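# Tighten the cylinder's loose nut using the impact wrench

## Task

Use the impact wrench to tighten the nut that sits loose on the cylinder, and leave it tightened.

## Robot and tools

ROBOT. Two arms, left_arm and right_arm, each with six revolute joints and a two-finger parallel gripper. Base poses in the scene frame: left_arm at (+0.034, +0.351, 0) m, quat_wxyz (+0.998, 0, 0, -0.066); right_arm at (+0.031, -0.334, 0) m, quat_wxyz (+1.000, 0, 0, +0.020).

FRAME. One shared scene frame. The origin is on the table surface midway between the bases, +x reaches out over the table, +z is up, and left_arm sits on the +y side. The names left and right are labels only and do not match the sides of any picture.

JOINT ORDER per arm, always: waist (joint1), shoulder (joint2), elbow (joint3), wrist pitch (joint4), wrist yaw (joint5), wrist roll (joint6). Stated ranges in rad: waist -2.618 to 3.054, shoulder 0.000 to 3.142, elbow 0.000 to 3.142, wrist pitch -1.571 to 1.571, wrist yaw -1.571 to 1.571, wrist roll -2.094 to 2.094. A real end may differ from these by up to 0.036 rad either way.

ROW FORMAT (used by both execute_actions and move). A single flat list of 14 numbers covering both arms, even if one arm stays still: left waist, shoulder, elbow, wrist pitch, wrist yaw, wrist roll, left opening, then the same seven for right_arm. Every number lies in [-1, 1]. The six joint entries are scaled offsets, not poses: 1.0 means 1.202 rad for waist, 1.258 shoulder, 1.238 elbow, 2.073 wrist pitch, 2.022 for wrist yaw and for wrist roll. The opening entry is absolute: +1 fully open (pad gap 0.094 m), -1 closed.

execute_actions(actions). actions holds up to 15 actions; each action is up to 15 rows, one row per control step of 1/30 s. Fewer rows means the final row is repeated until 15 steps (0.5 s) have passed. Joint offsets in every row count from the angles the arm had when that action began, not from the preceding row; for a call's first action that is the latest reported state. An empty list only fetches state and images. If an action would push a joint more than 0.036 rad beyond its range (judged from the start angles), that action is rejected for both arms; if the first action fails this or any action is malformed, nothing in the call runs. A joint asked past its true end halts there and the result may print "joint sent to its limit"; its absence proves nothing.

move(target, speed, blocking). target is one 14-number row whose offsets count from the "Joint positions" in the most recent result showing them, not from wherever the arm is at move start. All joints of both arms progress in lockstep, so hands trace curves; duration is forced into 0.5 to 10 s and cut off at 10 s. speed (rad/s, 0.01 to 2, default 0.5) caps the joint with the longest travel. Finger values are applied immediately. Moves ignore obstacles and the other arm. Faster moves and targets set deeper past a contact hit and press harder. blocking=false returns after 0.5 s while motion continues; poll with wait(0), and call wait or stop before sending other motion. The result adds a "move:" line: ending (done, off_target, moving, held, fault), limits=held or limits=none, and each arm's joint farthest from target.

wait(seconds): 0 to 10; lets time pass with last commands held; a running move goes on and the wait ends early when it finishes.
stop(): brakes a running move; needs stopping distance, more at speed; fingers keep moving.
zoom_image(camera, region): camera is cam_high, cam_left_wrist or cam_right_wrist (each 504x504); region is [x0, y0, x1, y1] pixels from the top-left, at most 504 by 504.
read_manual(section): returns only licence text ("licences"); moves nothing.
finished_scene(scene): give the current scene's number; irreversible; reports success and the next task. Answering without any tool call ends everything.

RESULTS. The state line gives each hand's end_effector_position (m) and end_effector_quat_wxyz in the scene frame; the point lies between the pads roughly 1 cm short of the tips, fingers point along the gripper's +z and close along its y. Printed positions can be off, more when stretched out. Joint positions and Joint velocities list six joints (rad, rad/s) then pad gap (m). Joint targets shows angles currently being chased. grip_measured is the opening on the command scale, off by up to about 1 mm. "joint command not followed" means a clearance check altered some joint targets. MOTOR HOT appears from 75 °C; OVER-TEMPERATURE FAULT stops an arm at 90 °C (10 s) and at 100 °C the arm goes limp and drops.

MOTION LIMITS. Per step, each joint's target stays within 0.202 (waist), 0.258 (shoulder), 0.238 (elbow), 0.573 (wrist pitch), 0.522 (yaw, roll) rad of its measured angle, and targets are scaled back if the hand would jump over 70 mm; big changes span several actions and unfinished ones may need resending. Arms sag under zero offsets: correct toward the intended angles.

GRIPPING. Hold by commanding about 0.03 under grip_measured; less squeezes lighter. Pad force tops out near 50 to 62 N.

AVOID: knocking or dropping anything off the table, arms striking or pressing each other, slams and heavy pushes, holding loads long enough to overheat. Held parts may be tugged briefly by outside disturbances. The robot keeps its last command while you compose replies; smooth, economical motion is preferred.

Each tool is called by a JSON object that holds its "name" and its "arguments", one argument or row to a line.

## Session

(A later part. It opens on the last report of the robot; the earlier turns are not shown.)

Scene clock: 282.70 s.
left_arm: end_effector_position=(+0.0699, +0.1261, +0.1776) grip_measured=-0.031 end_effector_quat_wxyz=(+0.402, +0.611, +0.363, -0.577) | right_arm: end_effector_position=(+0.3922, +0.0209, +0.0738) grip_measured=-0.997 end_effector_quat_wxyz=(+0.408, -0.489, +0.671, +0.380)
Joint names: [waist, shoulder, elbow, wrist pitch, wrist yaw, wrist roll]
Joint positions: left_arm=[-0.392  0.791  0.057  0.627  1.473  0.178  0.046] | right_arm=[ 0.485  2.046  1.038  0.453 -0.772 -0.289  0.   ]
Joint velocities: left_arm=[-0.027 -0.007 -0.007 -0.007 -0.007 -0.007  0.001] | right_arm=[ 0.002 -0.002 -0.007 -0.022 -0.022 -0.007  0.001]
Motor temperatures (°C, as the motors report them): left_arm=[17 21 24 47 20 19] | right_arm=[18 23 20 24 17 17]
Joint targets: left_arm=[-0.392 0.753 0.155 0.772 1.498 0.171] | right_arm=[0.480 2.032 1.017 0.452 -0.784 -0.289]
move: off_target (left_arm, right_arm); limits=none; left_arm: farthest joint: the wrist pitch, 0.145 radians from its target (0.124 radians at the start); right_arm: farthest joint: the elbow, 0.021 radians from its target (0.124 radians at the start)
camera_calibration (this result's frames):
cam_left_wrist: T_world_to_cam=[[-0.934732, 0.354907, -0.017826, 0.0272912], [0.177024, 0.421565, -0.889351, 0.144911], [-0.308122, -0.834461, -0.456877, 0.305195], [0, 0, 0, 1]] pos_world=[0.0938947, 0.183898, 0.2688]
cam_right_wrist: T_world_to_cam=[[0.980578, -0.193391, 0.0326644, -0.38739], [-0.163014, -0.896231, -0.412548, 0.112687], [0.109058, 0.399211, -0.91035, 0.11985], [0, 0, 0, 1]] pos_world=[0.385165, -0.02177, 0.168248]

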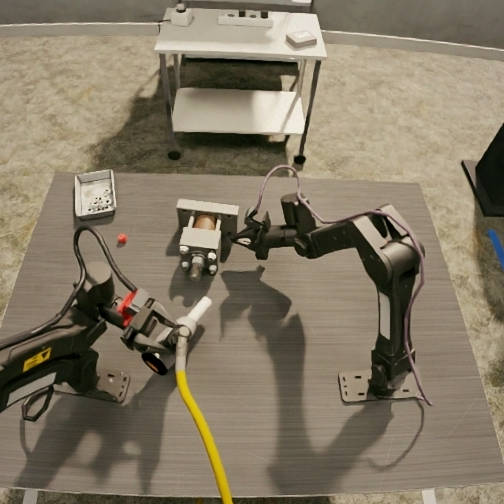

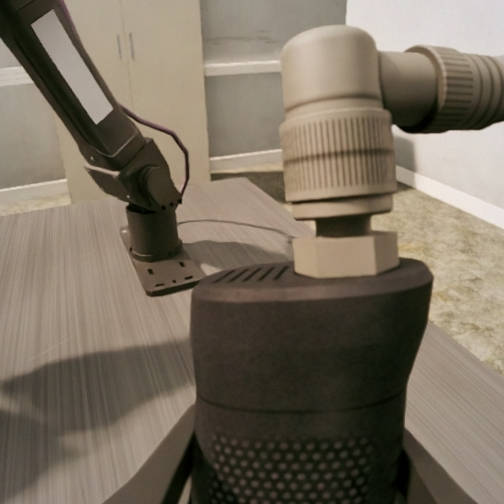

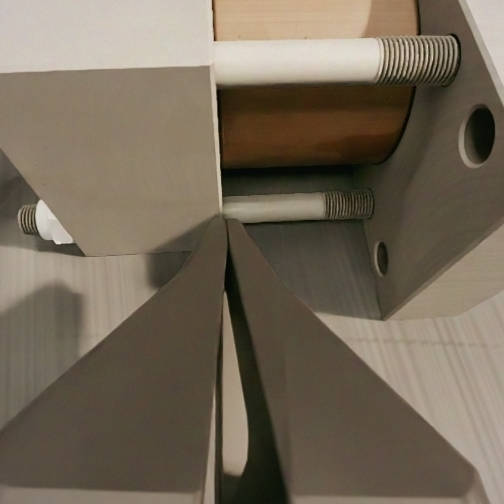

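Moves sag the left; use actions.

{"name": "execute_actions", "arguments": {
  "actions": [
    [[0,-0.03,0.06,0.065,0.01,0,-0.12, 0,0.03,-0.04,0.07,-0.04,0,-1],[0,-0.03,0.06,0.065,0.01,0,-0.12, 0,0.03,-0.04,0.07,-0.04,0,-1],[0,-0.03,0.06,0.065,0.01,0,-0.12, 0,0.06,-0.07,0.13,-0.07,0,-1],[0,-0.03,0.06,0.065,0.01,0,-0.12, 0,0.06,-0.07,0.13,-0.07,0,-1],[0,-0.03,0.06,0.065,0.01,0,-0.12, 0.01,0.09,-0.1,0.2,-0.1,0,-1],[0,-0.03,0.06,0.065,0.01,0,-0.12, 0.01,0.09,-0.1,0.2,-0.1,0,-1],[0,-0.03,0.06,0.065,0.01,0,-0.12, 0.02,0.13,-0.125,0.26,-0.103,0.04,-1]]
  ]
}}

{"name": "wait", "arguments": {
  "seconds": 0.5
}}

Scene clock: 288.33 s.
left_arm: end_effector_position=(+0.0699, +0.1261, +0.1776) grip_measured=-0.031 end_effector_quat_wxyz=(+0.402, +0.611, +0.363, -0.577) | right_arm: end_effector_position=(+0.3452, +0.0277, +0.0416) grip_measured=-0.997 end_effector_quat_wxyz=(+0.428, -0.514, +0.587, +0.456)
Joint names: [waist, shoulder, elbow, wrist pitch, wrist yaw, wrist roll]
Joint positions: left_arm=[-0.392  0.791  0.057  0.627  1.473  0.178  0.046] | right_arm=[ 0.502  2.213  0.888  0.938 -0.958 -0.224  0.   ]
Joint velocities: left_arm=[ 0.007  0.017 -0.002 -0.037  0.022 -0.022  0.   ] | right_arm=[-0.002 -0.017 -0.007  0.403 -0.11   0.081 -0.001]
Motor temperatures (°C, as the motors report them): left_arm=[17 21 25 47 20 19] | right_arm=[18 23 20 24 17 17]
Joint targets: left_arm=[-0.392 0.753 0.132 0.762 1.493 0.178] | right_arm=[0.509 2.210 0.884 0.992 -0.980 -0.208]
camera_calibration (this result's frames):
cam_left_wrist: T_world_to_cam=[[-0.934732, 0.354907, -0.017826, 0.0272912], [0.177024, 0.421565, -0.889351, 0.144911], [-0.308122, -0.834461, -0.456877, 0.305195], [0, 0, 0, 1]] pos_world=[0.0938947, 0.183898, 0.2688]
cam_right_wrist: T_world_to_cam=[[0.997942, -0.0371885, 0.0522416, -0.350092], [-0.00165387, -0.829324, -0.558766, 0.0463337], [0.0641049, 0.55753, -0.827678, 0.100586], [0, 0, 0, 1]] pos_world=[0.343, -0.0306735, 0.127432]

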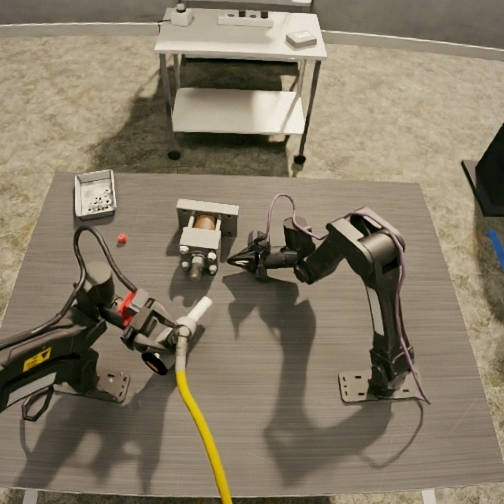

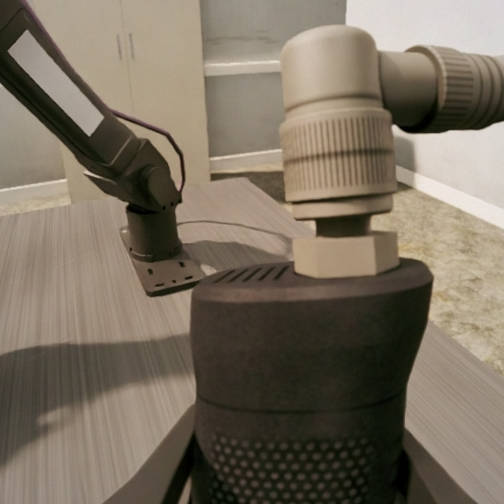

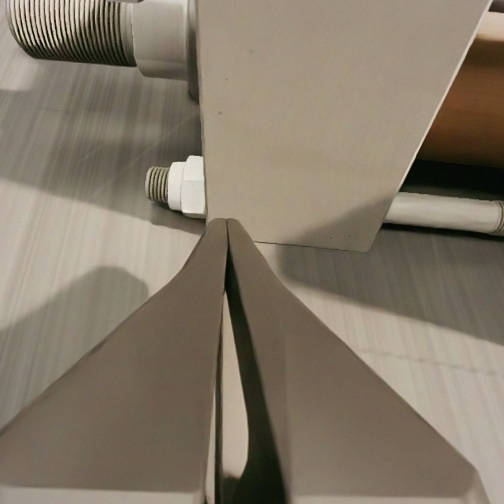

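Scene clock: 288.83 s.
left_arm: end_effector_position=(+0.0699, +0.1261, +0.1776) grip_measured=-0.031 end_effector_quat_wxyz=(+0.402, +0.611, +0.363, -0.577) | right_arm: end_effector_position=(+0.3461, +0.0296, +0.0510) grip_measured=-0.997 end_effector_quat_wxyz=(+0.444, -0.518, +0.569, +0.459)
Joint names: [waist, shoulder, elbow, wrist pitch, wrist yaw, wrist roll]
Joint positions: left_arm=[-0.392  0.791  0.057  0.627  1.473  0.178  0.046] | right_arm=[ 0.502  2.213  0.888  0.992 -0.97  -0.214  0.   ]
Joint velocities: left_arm=[-0.007  0.002 -0.012 -0.022  0.066  0.037  0.   ] | right_arm=[-0.002  0.002 -0.012  0.007 -0.066 -0.007  0.   ]
Motor temperatures (°C, as the motors report them): left_arm=[17 21 25 47 20 19] | right_arm=[18 23 20 24 17 17]
Joint targets: left_arm=[-0.392 0.753 0.132 0.762 1.493 0.178] | right_arm=[0.509 2.210 0.884 0.992 -0.980 -0.208]
wait: 0.50 s; no rest
camera_calibration (this result's frames):
cam_left_wrist: T_world_to_cam=[[-0.934732, 0.354907, -0.017826, 0.0272912], [0.177024, 0.421565, -0.889351, 0.144911], [-0.308122, -0.834461, -0.456877, 0.305195], [0, 0, 0, 1]] pos_world=[0.0938947, 0.183898, 0.2688]
cam_right_wrist: T_world_to_cam=[[0.995815, -0.0303758, 0.0862011, -0.352561], [0.0258933, -0.81075, -0.58482, 0.0444491], [0.0876519, 0.584604, -0.80657, 0.0972537], [0, 0, 0, 1]] pos_world=[0.34141, -0.0315272, 0.134828]

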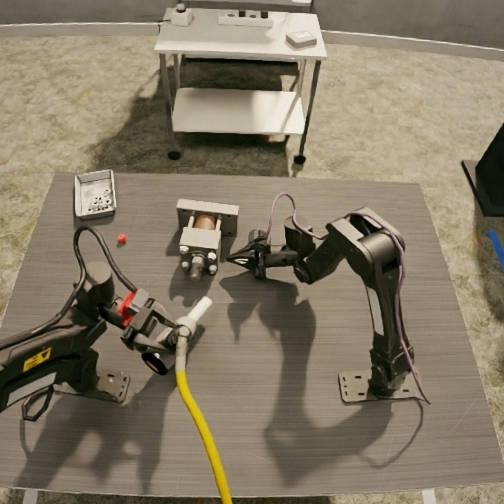

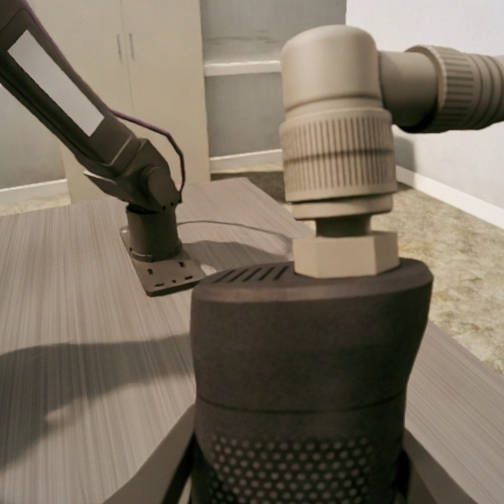

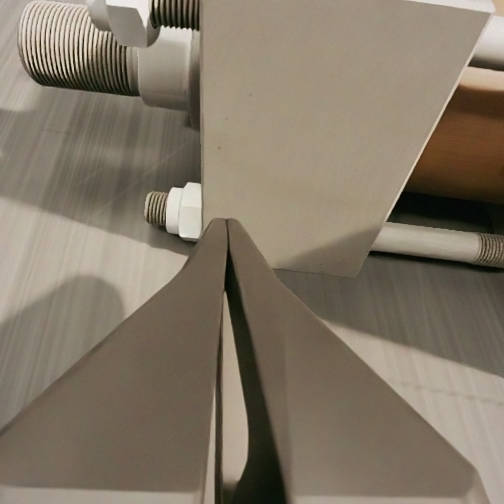

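{"name": "move", "arguments": {
  "target": [0,-0.03,0.1,0.08,0.01,0,-0.12, 0.155,0.1,0.225,-0.02,0.08,0,-1],
  "speed": 0.07
}}

Scene clock: 295.67 s.
left_arm: end_effector_position=(+0.0716, +0.1250, +0.1877) grip_measured=-0.031 end_effector_quat_wxyz=(+0.416, +0.621, +0.342, -0.570) | right_arm: end_effector_position=(+0.3487, +0.0829, +0.0592) grip_measured=-0.998 end_effector_quat_wxyz=(-0.450, +0.547, -0.526, -0.471)
Joint names: [waist, shoulder, elbow, wrist pitch, wrist yaw, wrist roll]
Joint positions: left_arm=[-0.392  0.793  0.085  0.645  1.483  0.188  0.046] | right_arm=[ 0.594  2.305  1.081  0.955 -0.961 -0.217  0.   ]
Joint velocities: left_arm=[-0.007  0.002 -0.012 -0.022 -0.037 -0.007 -0.002] | right_arm=[ 0.007  0.002  0.012 -0.066  0.007  0.007 -0.   ]
Motor temperatures (°C, as the motors report them): left_arm=[17 21 25 47 20 19] | right_arm=[18 23 20 24 18 17]
Joint targets: left_arm=[-0.392 0.753 0.181 0.793 1.493 0.178] | right_arm=[0.689 2.339 1.167 0.951 -0.808 -0.214]
move: off_target (left_arm, right_arm); limits=none; left_arm: farthest joint: the wrist pitch, 0.148 radians from its target (0.166 radians at the start); right_arm: farthest joint: the wrist yaw, 0.153 radians from its target (0.162 radians at the start)
camera_calibration (this result's frames):
cam_left_wrist: T_world_to_cam=[[-0.929227, 0.362649, -0.0708681, 0.0380359], [0.22241, 0.395769, -0.891011, 0.154368], [-0.295077, -0.843714, -0.448416, 0.307999], [0, 0, 0, 1]] pos_world=[0.0918945, 0.184976, 0.278351]
cam_right_wrist: T_world_to_cam=[[0.988277, 0.0483662, 0.144806, -0.361623], [0.127388, -0.78401, -0.607536, 0.0561522], [0.0841449, 0.618861, -0.780981, 0.0693517], [0, 0, 0, 1]] pos_world=[0.344396, 0.0185952, 0.140642]

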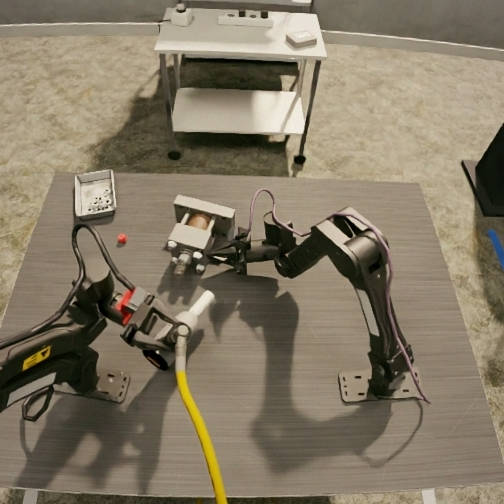

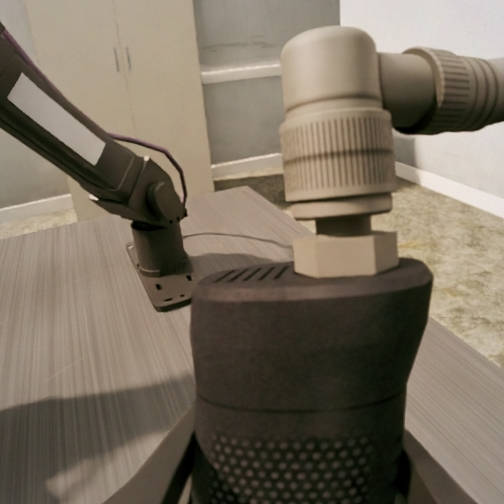

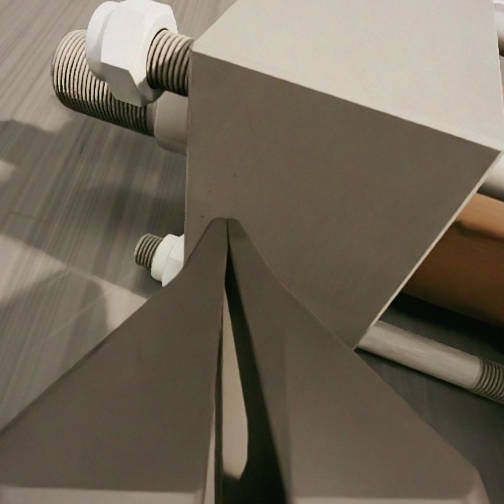

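{"name": "move", "arguments": {
  "target": [0.185,-0.03,0.095,0.095,-0.03,0,-0.12, -0.08,-0.2,-0.25,0,0,0,-1],
  "speed": 0.2
}}

Scene clock: 301.07 s.
left_arm: end_effector_position=(+0.1279, +0.1354, +0.1978) grip_measured=-0.031 end_effector_quat_wxyz=(+0.502, +0.585, +0.397, -0.497) | right_arm: end_effector_position=(+0.3280, +0.0200, +0.0798) grip_measured=-0.998 end_effector_quat_wxyz=(+0.451, -0.520, +0.565, +0.456)
Joint names: [waist, shoulder, elbow, wrist pitch, wrist yaw, wrist roll]
Joint positions: left_arm=[-0.182  0.795  0.107  0.686  1.441  0.196  0.046] | right_arm=[ 0.507  2.068  0.792  0.959 -0.963 -0.217  0.   ]
Joint velocities: left_arm=[-0.012 -0.007  0.007 -0.007  0.022  0.007  0.   ] | right_arm=[ 0.012 -0.017 -0.007 -0.066  0.022 -0.037  0.001]
Motor temperatures (°C, as the motors report them): left_arm=[17 21 26 47 20 19] | right_arm=[18 24 21 24 18 17]
Joint targets: left_arm=[-0.169 0.755 0.203 0.842 1.422 0.188] | right_arm=[0.498 2.053 0.772 0.955 -0.962 -0.217]
move: off_target (left_arm); limits=none; left_arm: farthest joint: the wrist pitch, 0.156 radians from its target (0.196 radians at the start); right_arm: farthest joint: the elbow, 0.020 radians from its target (0.310 radians at the start)
camera_calibration (this result's frames):
cam_left_wrist: T_world_to_cam=[[-0.983477, 0.11754, -0.137684, 0.140634], [0.175027, 0.423112, -0.889011, 0.148643], [-0.0462383, -0.898421, -0.436694, 0.311212], [0, 0, 0, 1]] pos_world=[0.126684, 0.200176, 0.287413]
cam_right_wrist: T_world_to_cam=[[0.994166, -0.0326659, 0.102793, -0.338112], [0.0343655, -0.807433, -0.588958, 0.0514882], [0.102237, 0.589055, -0.8016, 0.122377], [0, 0, 0, 1]] pos_world=[0.321859, -0.041558, 0.163177]

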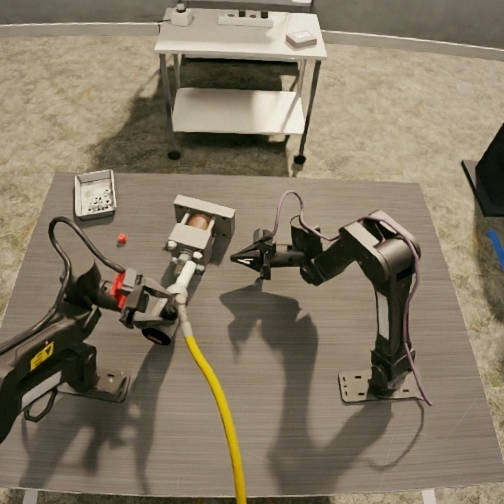

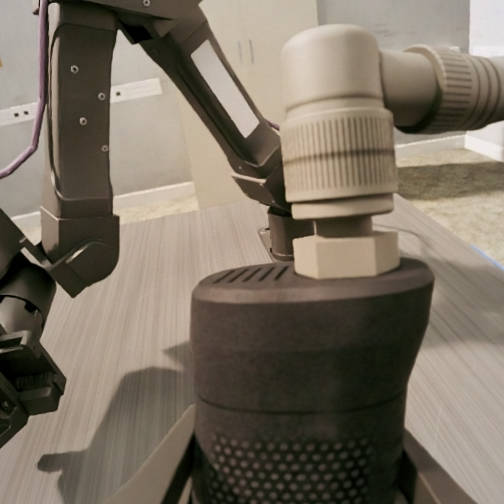

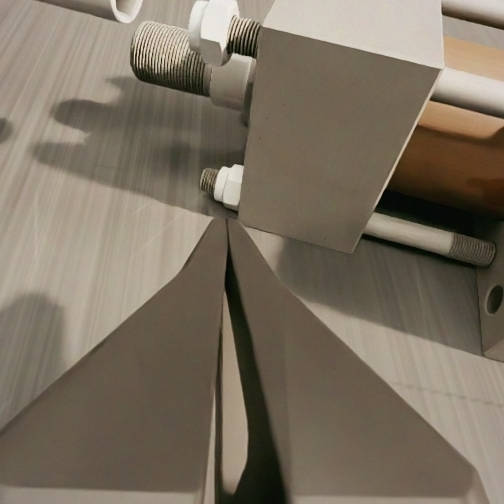

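{"name": "execute_actions", "arguments": {
  "actions": [
    [[0,-0.03,0.06,0.07,0,0,-0.12, 0.0,-0.05,-0.1,0.08,0.16,0.32,1]],
    [[0,-0.03,0.06,0.07,0,0,-0.12, 0.1,-0.04,-0.12,0.08,0.16,0.32,1]],
    [[0,-0.03,0.06,0.07,0,0,-0.12, 0.14,-0.03,-0.11,0.08,0.16,0.33,1]],
    [[0,-0.03,0.06,0.07,0,0,-0.12, 0,0,0,0.02,0.01,0.02,1]]
  ]
}}

{"name": "zoom_image", "arguments": {
  "camera": "cam_high",
  "region": [120, 190, 280, 350]
}}

Scene clock: 306.70 s.
left_arm: end_effector_position=(+0.1158, +0.1381, +0.1985) grip_measured=-0.031 end_effector_quat_wxyz=(+0.487, +0.600, +0.374, -0.513) | right_arm: end_effector_position=(+0.3131, -0.0013, +0.1059) grip_measured=+1.000 end_effector_quat_wxyz=(+0.188, +0.289, +0.666, +0.661)
Joint names: [waist, shoulder, elbow, wrist pitch, wrist yaw, wrist roll]
Joint positions: left_arm=[-0.182  0.795  0.107  0.695  1.51   0.196  0.046] | right_arm=[ 0.81   1.961  0.42   1.485 -0.033  1.701  0.094]
Joint velocities: left_arm=[-0.012 -0.002 -0.017 -0.037  0.007  0.007 -0.   ] | right_arm=[-0.027  0.007  0.022  0.051  0.022 -0.007  0.001]
Motor temperatures (°C, as the motors report them): left_arm=[17 21 26 48 20 19] | right_arm=[18 24 20 24 18 17]
Joint targets: left_arm=[-0.182 0.758 0.182 0.833 1.492 0.196] | right_arm=[0.810 1.961 0.420 1.484 -0.026 1.704]
camera_calibration (this result's frames):
cam_left_wrist: T_world_to_cam=[[-0.971721, 0.185067, -0.146657, 0.119637], [0.211663, 0.40735, -0.888405, 0.148086], [-0.104674, -0.894324, -0.435003, 0.319254], [0, 0, 0, 1]] pos_world=[0.118327, 0.203053, 0.287983]
cam_right_wrist: T_world_to_cam=[[-0.0324132, -0.0646732, -0.99738, 0.111295], [-0.996803, -0.0708243, 0.0369869, 0.307629], [-0.0730308, 0.99539, -0.0621708, 0.134547], [0, 0, 0, 1]] pos_world=[0.320078, -0.104941, 0.10799]

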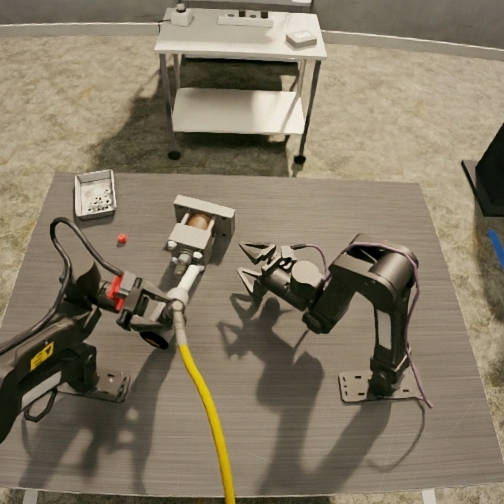

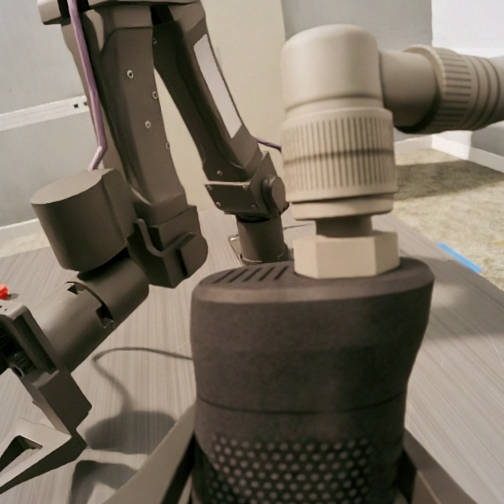

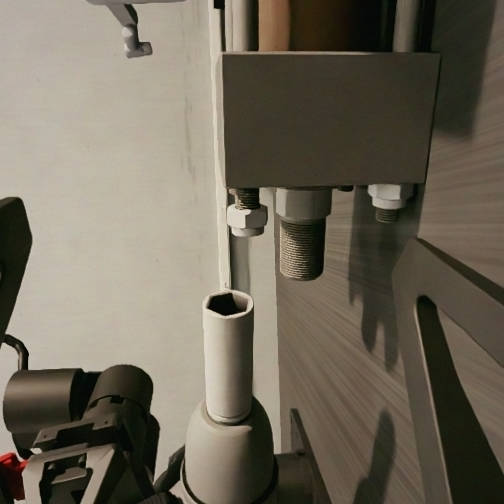

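Region (120, 190, 280, 350) of cam_high's 504x504 image, scaled by 3.150, with more detail than that image has.

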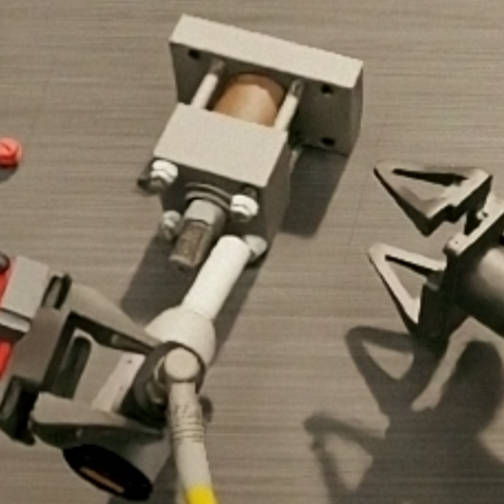

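{"name": "execute_actions", "arguments": {
  "actions": [
    [[0.01,0.01,0.065,0.09,0,0,-0.12, 0,0,0,0,0,0,1],[0.015,0.04,0.07,0.105,0,0,-0.12, 0,0,0,0,0,0,1],[0.02,0.07,0.07,0.12,0,0,-0.12, 0,0,0,0,0,0,1],[0.025,0.1,0.075,0.14,0,0,-0.12, 0,0,0,0,0,0,1],[0.03,0.13,0.08,0.155,0,0,-0.12, 0,0,0,0,0,0,1],[0.035,0.16,0.085,0.175,0,0,-0.12, 0,0,0,0,0,0,1],[0.038,0.195,0.088,0.195,0,0,-0.12, 0,0,0,0,0,0,1]]
  ]
}}

{"name": "wait", "arguments": {
  "seconds": 0.7
}}

{"name": "zoom_image", "arguments": {
  "camera": "cam_high",
  "region": [140, 200, 260, 320]
}}

Scene clock: 314.30 s.
left_arm: end_effector_position=(+0.1440, +0.1352, +0.1887) grip_measured=-0.031 end_effector_quat_wxyz=(+0.495, +0.596, +0.381, -0.506) | right_arm: end_effector_position=(+0.3131, -0.0014, +0.1065) grip_measured=+1.000 end_effector_quat_wxyz=(+0.188, +0.289, +0.665, +0.662)
Joint names: [waist, shoulder, elbow, wrist pitch, wrist yaw, wrist roll]
Joint positions: left_arm=[-0.146  1.064  0.13   0.942  1.52   0.197  0.046] | right_arm=[ 0.81   1.961  0.42   1.487 -0.033  1.703  0.094]
Joint velocities: left_arm=[ 0.002  0.007  0.056  0.168  0.022  0.007 -0.001] | right_arm=[ 0.002 -0.002  0.007  0.066 -0.095  0.022  0.   ]
Motor temperatures (°C, as the motors report them): left_arm=[17 21 26 48 20 19] | right_arm=[18 23 19 25 18 17]
Joint targets: left_arm=[-0.136 1.040 0.216 1.099 1.510 0.196] | right_arm=[0.810 1.961 0.420 1.485 -0.033 1.701]
camera_calibration (this result's frames):
cam_left_wrist: T_world_to_cam=[[-0.97598, 0.159366, -0.148542, 0.150547], [0.202523, 0.412405, -0.888204, 0.135194], [-0.08029, -0.896953, -0.434774, 0.312133], [0, 0, 0, 1]] pos_world=[0.144612, 0.200221, 0.27815]
cam_right_wrist: T_world_to_cam=[[-0.0318025, -0.0622328, -0.997555, 0.111693], [-0.996858, -0.0704717, 0.0361767, 0.307783], [-0.0725507, 0.995571, -0.0597961, 0.134204], [0, 0, 0, 1]] pos_world=[0.320105, -0.104968, 0.10831]

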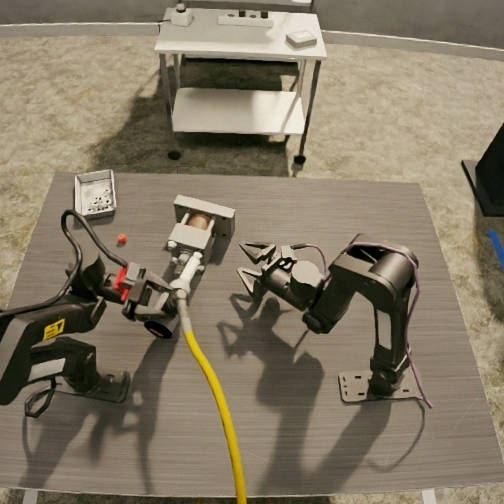

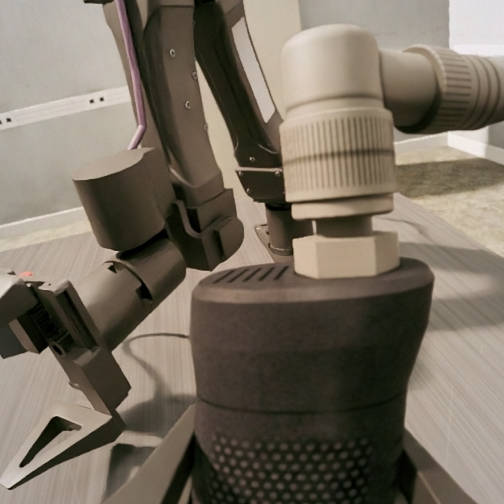

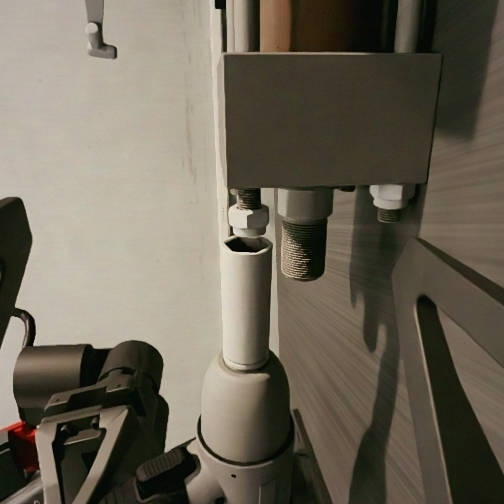

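Scene clock: 315.00 s.
left_arm: end_effector_position=(+0.1409, +0.1359, +0.1912) grip_measured=-0.031 end_effector_quat_wxyz=(+0.497, +0.604, +0.367, -0.504) | right_arm: end_effector_position=(+0.3131, -0.0014, +0.1065) grip_measured=+1.000 end_effector_quat_wxyz=(+0.188, +0.289, +0.665, +0.662)
Joint names: [waist, shoulder, elbow, wrist pitch, wrist yaw, wrist roll]
Joint positions: left_arm=[-0.146  1.064  0.131  0.968  1.539  0.197  0.046] | right_arm=[ 0.81   1.961  0.42   1.487 -0.033  1.703  0.094]
Joint velocities: left_arm=[-0.012 -0.007  0.002 -0.007 -0.022 -0.066  0.001] | right_arm=[ 0.002  0.017  0.017 -0.066  0.037 -0.066  0.   ]
Motor temperatures (°C, as the motors report them): left_arm=[17 21 26 48 20 19] | right_arm=[18 23 19 25 18 17]
Joint targets: left_arm=[-0.136 1.040 0.216 1.099 1.510 0.196] | right_arm=[0.810 1.961 0.420 1.485 -0.033 1.701]
wait: 0.70 s; at rest by 0.60 s
camera_calibration (this result's frames):
cam_left_wrist: T_world_to_cam=[[-0.968413, 0.17673, -0.175905, 0.149626], [0.234133, 0.401807, -0.885287, 0.134128], [-0.0857772, -0.898509, -0.430493, 0.313774], [0, 0, 0, 1]] pos_world=[0.140411, 0.201592, 0.280139]
cam_right_wrist: T_world_to_cam=[[-0.0318025, -0.0622328, -0.997555, 0.111693], [-0.996858, -0.0704717, 0.0361767, 0.307783], [-0.0725507, 0.995571, -0.0597961, 0.134204], [0, 0, 0, 1]] pos_world=[0.320105, -0.104968, 0.10831]

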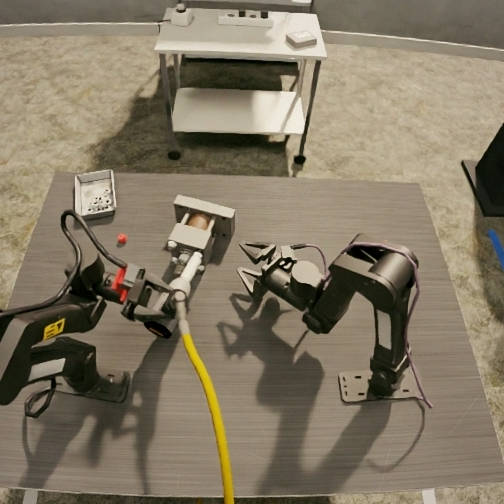

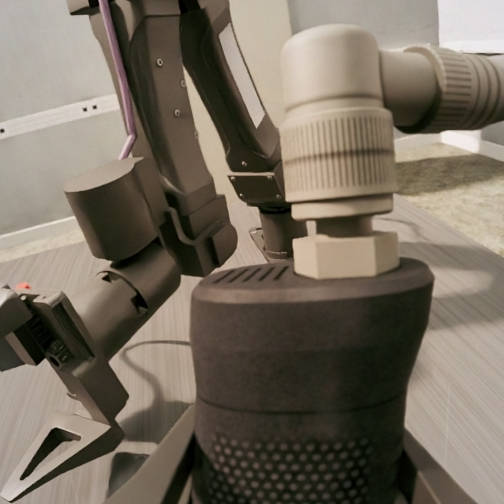

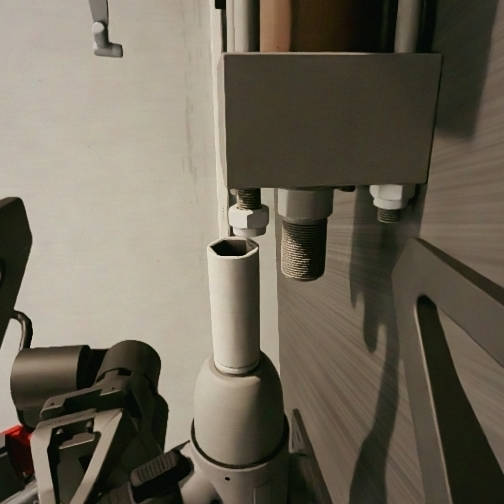

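Region (140, 200, 260, 320) of cam_high's 504x504 image, scaled by 4.200, with more detail than that image has.

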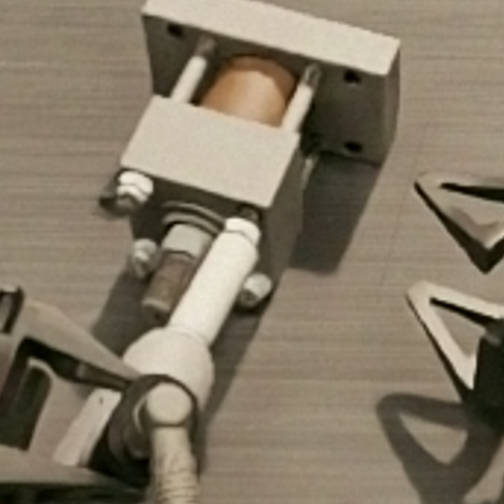

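{"name": "execute_actions", "arguments": {
  "actions": [
    [[0.01,-0.01,0.055,0.07,-0.014,0,-0.12, 0,0,0,0,0,0,1],[0.012,0,0.045,0.08,-0.014,0,-0.12, 0,0,0,0,0,0,1],[0.015,0.01,0.035,0.09,-0.014,0,-0.12, 0,0,0,0,0,0,1],[0.018,0.023,0.022,0.1,-0.014,0,-0.12, 0,0,0,0,0,0,1]]
  ]
}}

{"name": "wait", "arguments": {
  "seconds": 0.7
}}

{"name": "zoom_image", "arguments": {
  "camera": "cam_high",
  "region": [160, 220, 240, 300]
}}

Scene clock: 321.57 s.
left_arm: end_effector_position=(+0.1429, +0.1370, +0.1859) grip_measured=-0.031 end_effector_quat_wxyz=(+0.501, +0.605, +0.365, -0.500) | right_arm: end_effector_position=(+0.3131, -0.0013, +0.1070) grip_measured=+1.000 end_effector_quat_wxyz=(+0.188, +0.289, +0.665, +0.663)
Joint names: [waist, shoulder, elbow, wrist pitch, wrist yaw, wrist roll]
Joint positions: left_arm=[-0.136  1.111  0.117  1.04   1.544  0.198  0.046] | right_arm=[ 0.81   1.961  0.42   1.489 -0.033  1.703  0.094]
Joint velocities: left_arm=[-0.002  0.027  0.002  0.081 -0.007 -0.022 -0.001] | right_arm=[-0.012 -0.002 -0.007 -0.081  0.007  0.007 -0.   ]
Motor temperatures (°C, as the motors report them): left_arm=[17 21 26 48 20 19] | right_arm=[18 23 19 25 18 17]
Joint targets: left_arm=[-0.124 1.093 0.159 1.175 1.510 0.197] | right_arm=[0.810 1.961 0.420 1.487 -0.033 1.703]
camera_calibration (this result's frames):
cam_left_wrist: T_world_to_cam=[[-0.96754, 0.171479, -0.185635, 0.152835], [0.240642, 0.400804, -0.883995, 0.127545], [-0.0771833, -0.899973, -0.429059, 0.311365], [0, 0, 0, 1]] pos_world=[0.141213, 0.202891, 0.274715]
cam_right_wrist: T_world_to_cam=[[-0.0305484, -0.0608017, -0.997682, 0.11179], [-0.996902, -0.0705226, 0.0348224, 0.307943], [-0.0724764, 0.995655, -0.058459, 0.134048], [0, 0, 0, 1]] pos_world=[0.320119, -0.104952, 0.108644]

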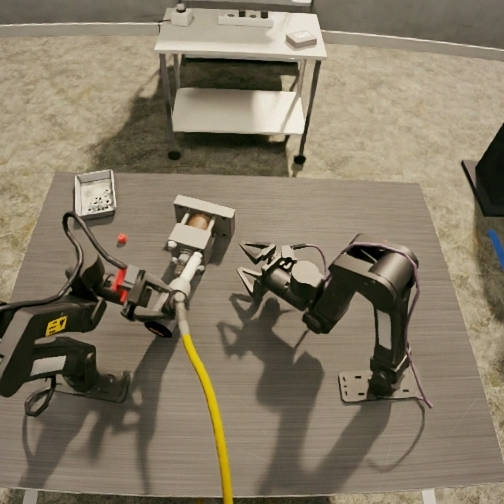

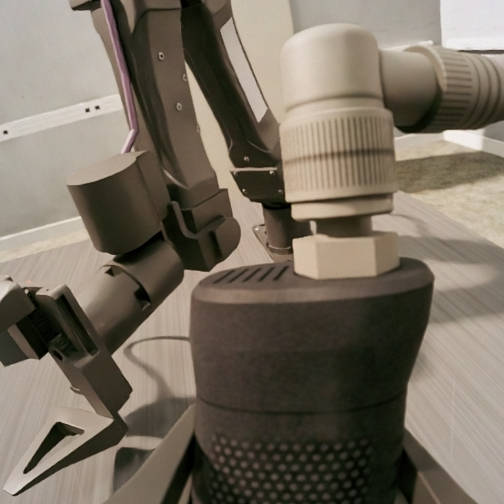

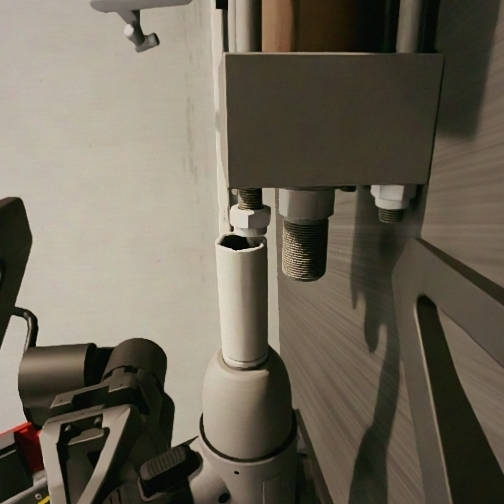

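Scene clock: 322.27 s.
left_arm: end_effector_position=(+0.1428, +0.1370, +0.1863) grip_measured=-0.031 end_effector_quat_wxyz=(+0.502, +0.606, +0.363, -0.499) | right_arm: end_effector_position=(+0.3131, -0.0013, +0.1070) grip_measured=+1.000 end_effector_quat_wxyz=(+0.188, +0.289, +0.665, +0.663)
Joint names: [waist, shoulder, elbow, wrist pitch, wrist yaw, wrist roll]
Joint positions: left_arm=[-0.136  1.111  0.117  1.045  1.544  0.198  0.046] | right_arm=[ 0.81   1.961  0.42   1.489 -0.033  1.703  0.094]
Joint velocities: left_arm=[ 0.002  0.022  0.007 -0.037 -0.022 -0.022  0.001] | right_arm=[-0.017  0.002  0.017 -0.081 -0.022  0.066  0.001]
Motor temperatures (°C, as the motors report them): left_arm=[17 21 26 48 20 19] | right_arm=[18 23 19 25 18 17]
Joint targets: left_arm=[-0.124 1.093 0.159 1.175 1.510 0.197] | right_arm=[0.810 1.961 0.420 1.487 -0.033 1.703]
wait: 0.70 s; at rest by 0.27 s
camera_calibration (this result's frames):
cam_left_wrist: T_world_to_cam=[[-0.966438, 0.171956, -0.190861, 0.153508], [0.245505, 0.399397, -0.883295, 0.127283], [-0.0756582, -0.900507, -0.428209, 0.311253], [0, 0, 0, 1]] pos_world=[0.140656, 0.203052, 0.275008]
cam_right_wrist: T_world_to_cam=[[-0.0305484, -0.0608017, -0.997682, 0.11179], [-0.996902, -0.0705226, 0.0348224, 0.307943], [-0.0724764, 0.995655, -0.058459, 0.134048], [0, 0, 0, 1]] pos_world=[0.320119, -0.104952, 0.108644]

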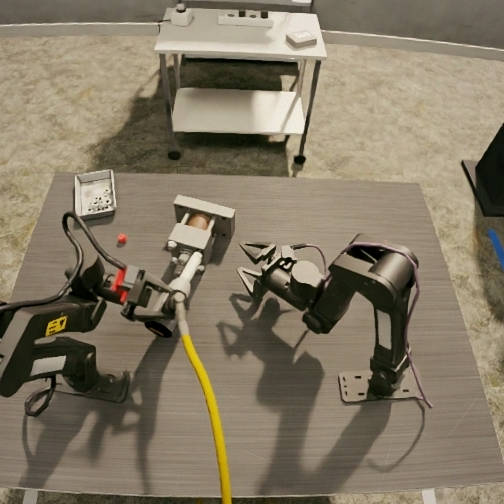

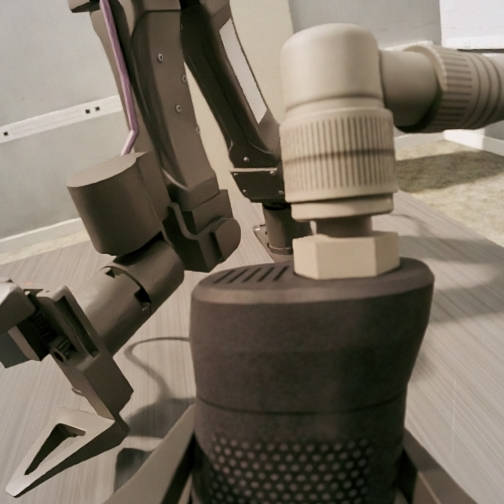

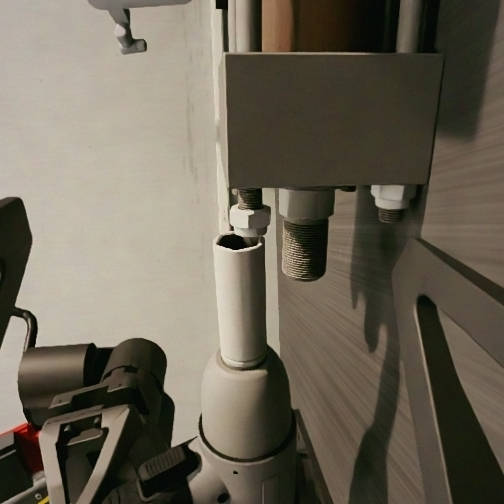

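Region (160, 220, 240, 300) of cam_high's 504x504 image, scaled by 6.300, with more detail than that image has.

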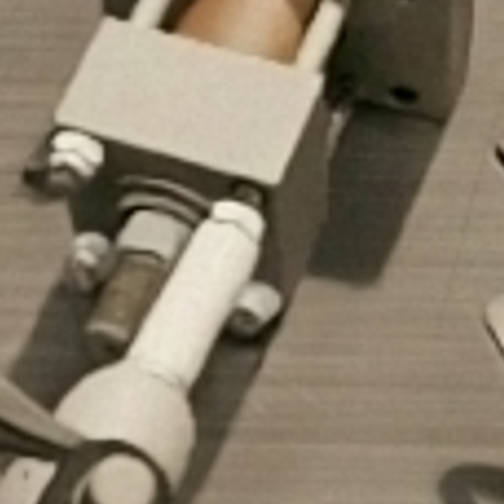

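{"name": "execute_actions", "arguments": {
  "actions": [
    [[0.01,0.002,0.04,0.06,-0.017,0,-0.12, 0,0,0,0,0,0,1]]
  ]
}}

{"name": "zoom_image", "arguments": {
  "camera": "cam_high",
  "region": [160, 220, 240, 300]
}}

Scene clock: 325.23 s.
left_arm: end_effector_position=(+0.1439, +0.1367, +0.1836) grip_measured=-0.031 end_effector_quat_wxyz=(+0.497, +0.603, +0.368, -0.503) | right_arm: end_effector_position=(+0.3132, -0.0013, +0.1075) grip_measured=+1.000 end_effector_quat_wxyz=(+0.188, +0.289, +0.664, +0.663)
Joint names: [waist, shoulder, elbow, wrist pitch, wrist yaw, wrist roll]
Joint positions: left_arm=[-0.136  1.132  0.117  1.049  1.545  0.198  0.046] | right_arm=[ 0.81   1.961  0.42   1.491 -0.033  1.703  0.094]
Joint velocities: left_arm=[-0.002  0.012 -0.002  0.022  0.007 -0.051 -0.001] | right_arm=[-0.017  0.007 -0.007 -0.051 -0.022  0.051  0.001]
Motor temperatures (°C, as the motors report them): left_arm=[17 21 26 48 20 19] | right_arm=[18 23 19 26 18 17]
Joint targets: left_arm=[-0.124 1.114 0.166 1.170 1.510 0.198] | right_arm=[0.810 1.961 0.420 1.489 -0.033 1.703]
camera_calibration (this result's frames):
cam_left_wrist: T_world_to_cam=[[-0.969258, 0.173903, -0.174059, 0.151192], [0.231339, 0.403196, -0.88539, 0.126642], [-0.0837918, -0.898438, -0.431031, 0.311299], [0, 0, 0, 1]] pos_world=[0.143331, 0.202328, 0.272623]
cam_right_wrist: T_world_to_cam=[[-0.0292942, -0.0593704, -0.997806, 0.111886], [-0.996945, -0.0705716, 0.033468, 0.308102], [-0.0724038, 0.995738, -0.0571217, 0.133893], [0, 0, 0, 1]] pos_world=[0.320133, -0.104936, 0.108977]

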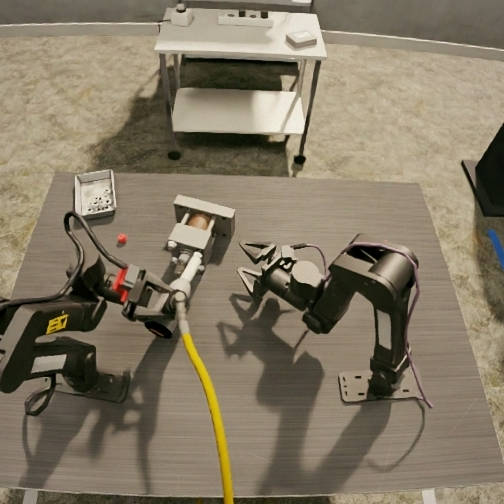

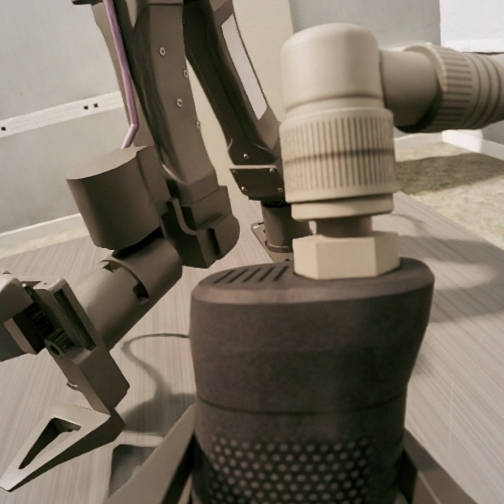

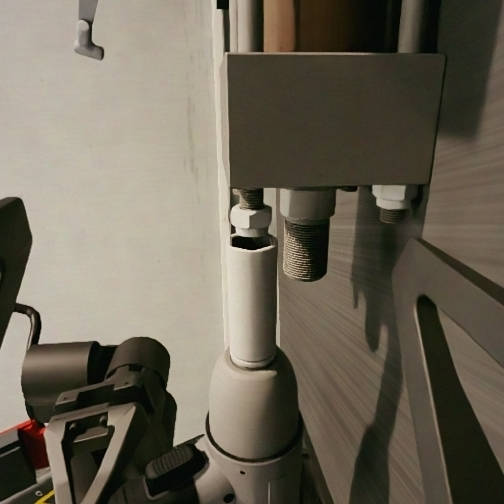

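Region (160, 220, 240, 300) of cam_high's 504x504 image, scaled by 6.300, with more detail than that image has.

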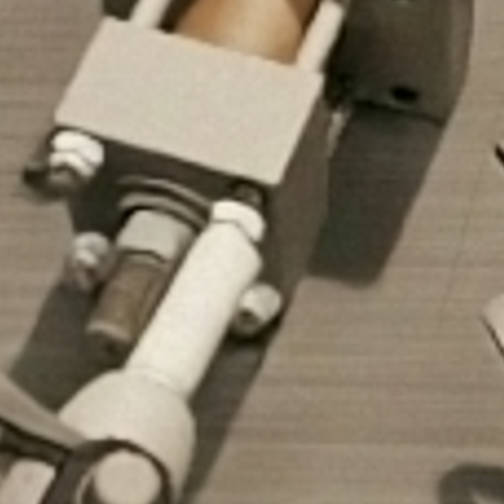

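{"name": "execute_actions", "arguments": {
  "actions": [
    [[0.017,-0.014,0.068,0.062,-0.017,0,-0.12, 0,0,0,0,0,0,1],[0.017,-0.014,0.068,0.062,-0.017,0,-0.12, 0,0,0,0,0,0,1],[0.017,-0.014,0.068,0.062,-0.017,0,-0.12, 0,0,0,0,0,0,1],[0.017,-0.004,0.072,0.066,-0.017,0,-0.12, 0,0,0,0,0,0,1],[0.017,0.006,0.076,0.07,-0.017,0,-0.12, 0,0,0,0,0,0,1],[0.017,0.016,0.08,0.074,-0.017,0,-0.12, 0,0,0,0,0,0,1],[0.017,0.026,0.084,0.078,-0.017,0,-0.12, 0,0,0,0,0,0,1],[0.017,0.036,0.088,0.082,-0.017,0,-0.12, 0,0,0,0,0,0,1],[0.017,0.047,0.092,0.085,-0.017,0,-0.12, 0,0,0,0,0,0,1]]
  ]
}}

{"name": "wait", "arguments": {
  "seconds": 0.5
}}

{"name": "zoom_image", "arguments": {
  "camera": "cam_high",
  "region": [160, 220, 240, 300]
}}

Scene clock: 331.40 s.
left_arm: end_effector_position=(+0.1528, +0.1354, +0.1834) grip_measured=-0.031 end_effector_quat_wxyz=(+0.494, +0.603, +0.369, -0.506) | right_arm: end_effector_position=(+0.3132, -0.0013, +0.1079) grip_measured=+1.000 end_effector_quat_wxyz=(+0.189, +0.289, +0.664, +0.664)
Joint names: [waist, shoulder, elbow, wrist pitch, wrist yaw, wrist roll]
Joint positions: left_arm=[-0.129  1.205  0.146  1.092  1.557  0.192  0.046] | right_arm=[ 0.81   1.961  0.42   1.493 -0.033  1.703  0.094]
Joint velocities: left_arm=[ 0.002 -0.017 -0.012  0.007 -0.066  0.007 -0.001] | right_arm=[ 0.007 -0.002 -0.007 -0.007 -0.022 -0.007 -0.001]
Motor temperatures (°C, as the motors report them): left_arm=[17 21 25 47 20 19] | right_arm=[18 22 19 26 17 17]
Joint targets: left_arm=[-0.116 1.192 0.231 1.225 1.511 0.198] | right_arm=[0.810 1.961 0.420 1.491 -0.033 1.703]
camera_calibration (this result's frames):
cam_left_wrist: T_world_to_cam=[[-0.969317, 0.179008, -0.168465, 0.158316], [0.22851, 0.403611, -0.885935, 0.125464], [-0.0905949, -0.897248, -0.432132, 0.311855], [0, 0, 0, 1]] pos_world=[0.153041, 0.200833, 0.272586]
cam_right_wrist: T_world_to_cam=[[-0.0280398, -0.057939, -0.997926, 0.111982], [-0.996986, -0.0706186, 0.0321134, 0.308262], [-0.0723328, 0.995819, -0.0557843, 0.133737], [0, 0, 0, 1]] pos_world=[0.320146, -0.104921, 0.109311]

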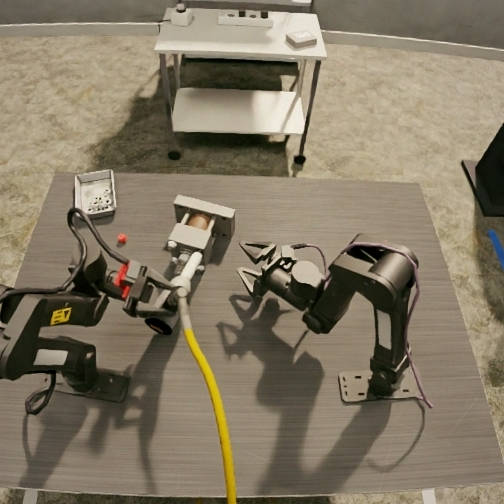

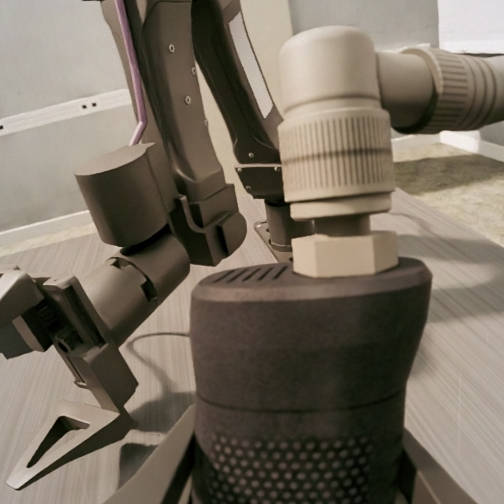

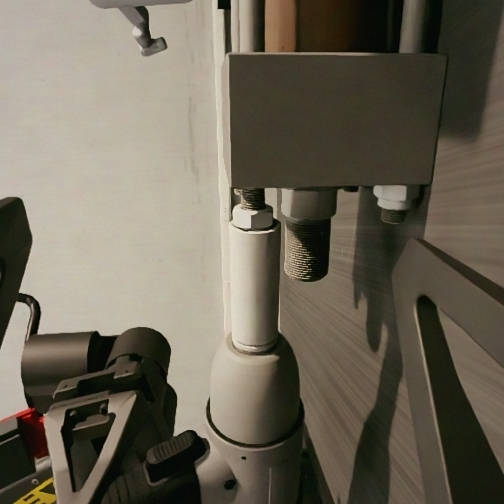

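Scene clock: 331.90 s.
left_arm: end_effector_position=(+0.1528, +0.1354, +0.1835) grip_measured=-0.031 end_effector_quat_wxyz=(+0.494, +0.603, +0.369, -0.506) | right_arm: end_effector_position=(+0.3132, -0.0013, +0.1079) grip_measured=+1.000 end_effector_quat_wxyz=(+0.189, +0.289, +0.664, +0.664)
Joint names: [waist, shoulder, elbow, wrist pitch, wrist yaw, wrist roll]
Joint positions: left_arm=[-0.129  1.205  0.146  1.094  1.557  0.19   0.046] | right_arm=[ 0.81   1.961  0.42   1.493 -0.033  1.703  0.094]
Joint velocities: left_arm=[-0.002 -0.002 -0.002 -0.007 -0.007  0.007  0.001] | right_arm=[-0.007 -0.007 -0.027 -0.022  0.037 -0.022 -0.   ]
Motor temperatures (°C, as the motors report them): left_arm=[17 21 25 47 20 19] | right_arm=[18 22 19 26 17 17]
Joint targets: left_arm=[-0.116 1.192 0.231 1.225 1.511 0.198] | right_arm=[0.810 1.961 0.420 1.491 -0.033 1.703]
wait: 0.50 s; at rest by 0.20 s
camera_calibration (this result's frames):
cam_left_wrist: T_world_to_cam=[[-0.96938, 0.179021, -0.168088, 0.15827], [0.228178, 0.403676, -0.885991, 0.125615], [-0.0907578, -0.897216, -0.432164, 0.31193], [0, 0, 0, 1]] pos_world=[0.153071, 0.200827, 0.272702]
cam_right_wrist: T_world_to_cam=[[-0.0280398, -0.057939, -0.997926, 0.111982], [-0.996986, -0.0706186, 0.0321134, 0.308262], [-0.0723328, 0.995819, -0.0557843, 0.133737], [0, 0, 0, 1]] pos_world=[0.320146, -0.104921, 0.109311]

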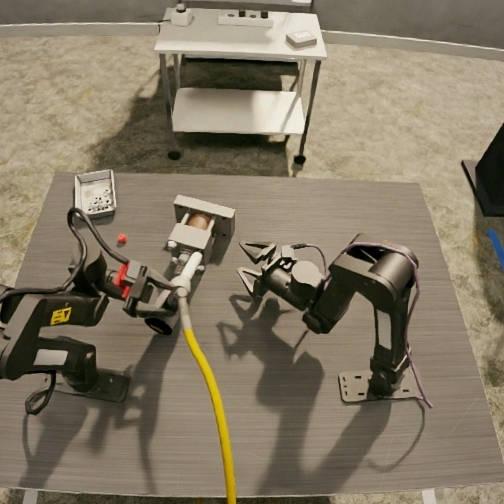

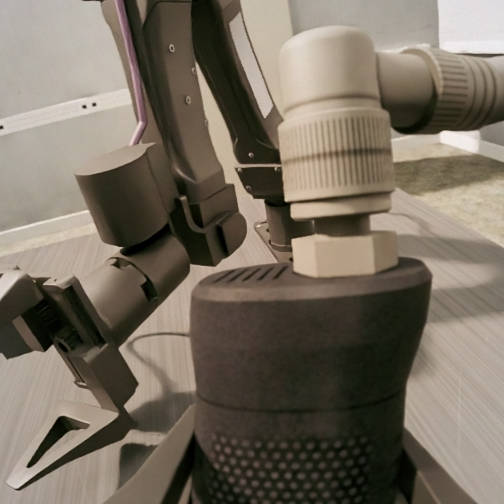

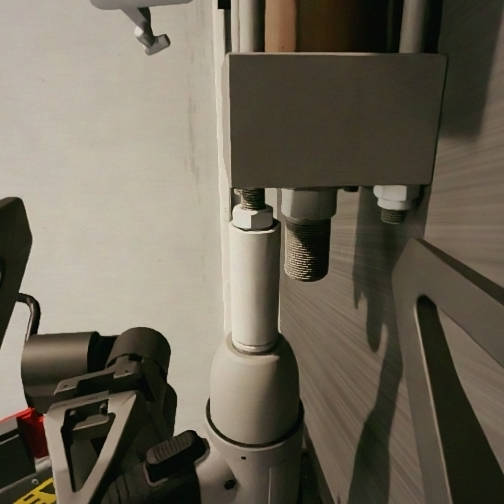

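Region (160, 220, 240, 300) of cam_high's 504x504 image, scaled by 6.300, with more detail than that image has.

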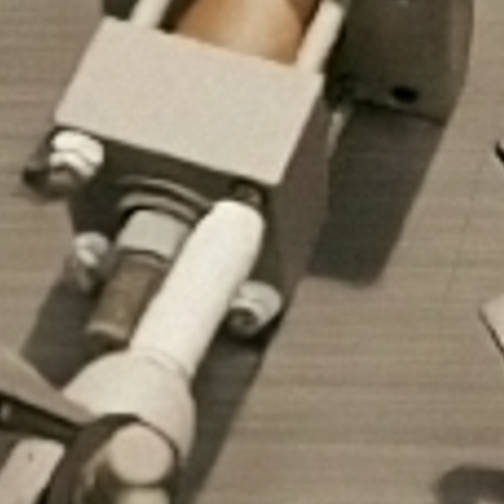

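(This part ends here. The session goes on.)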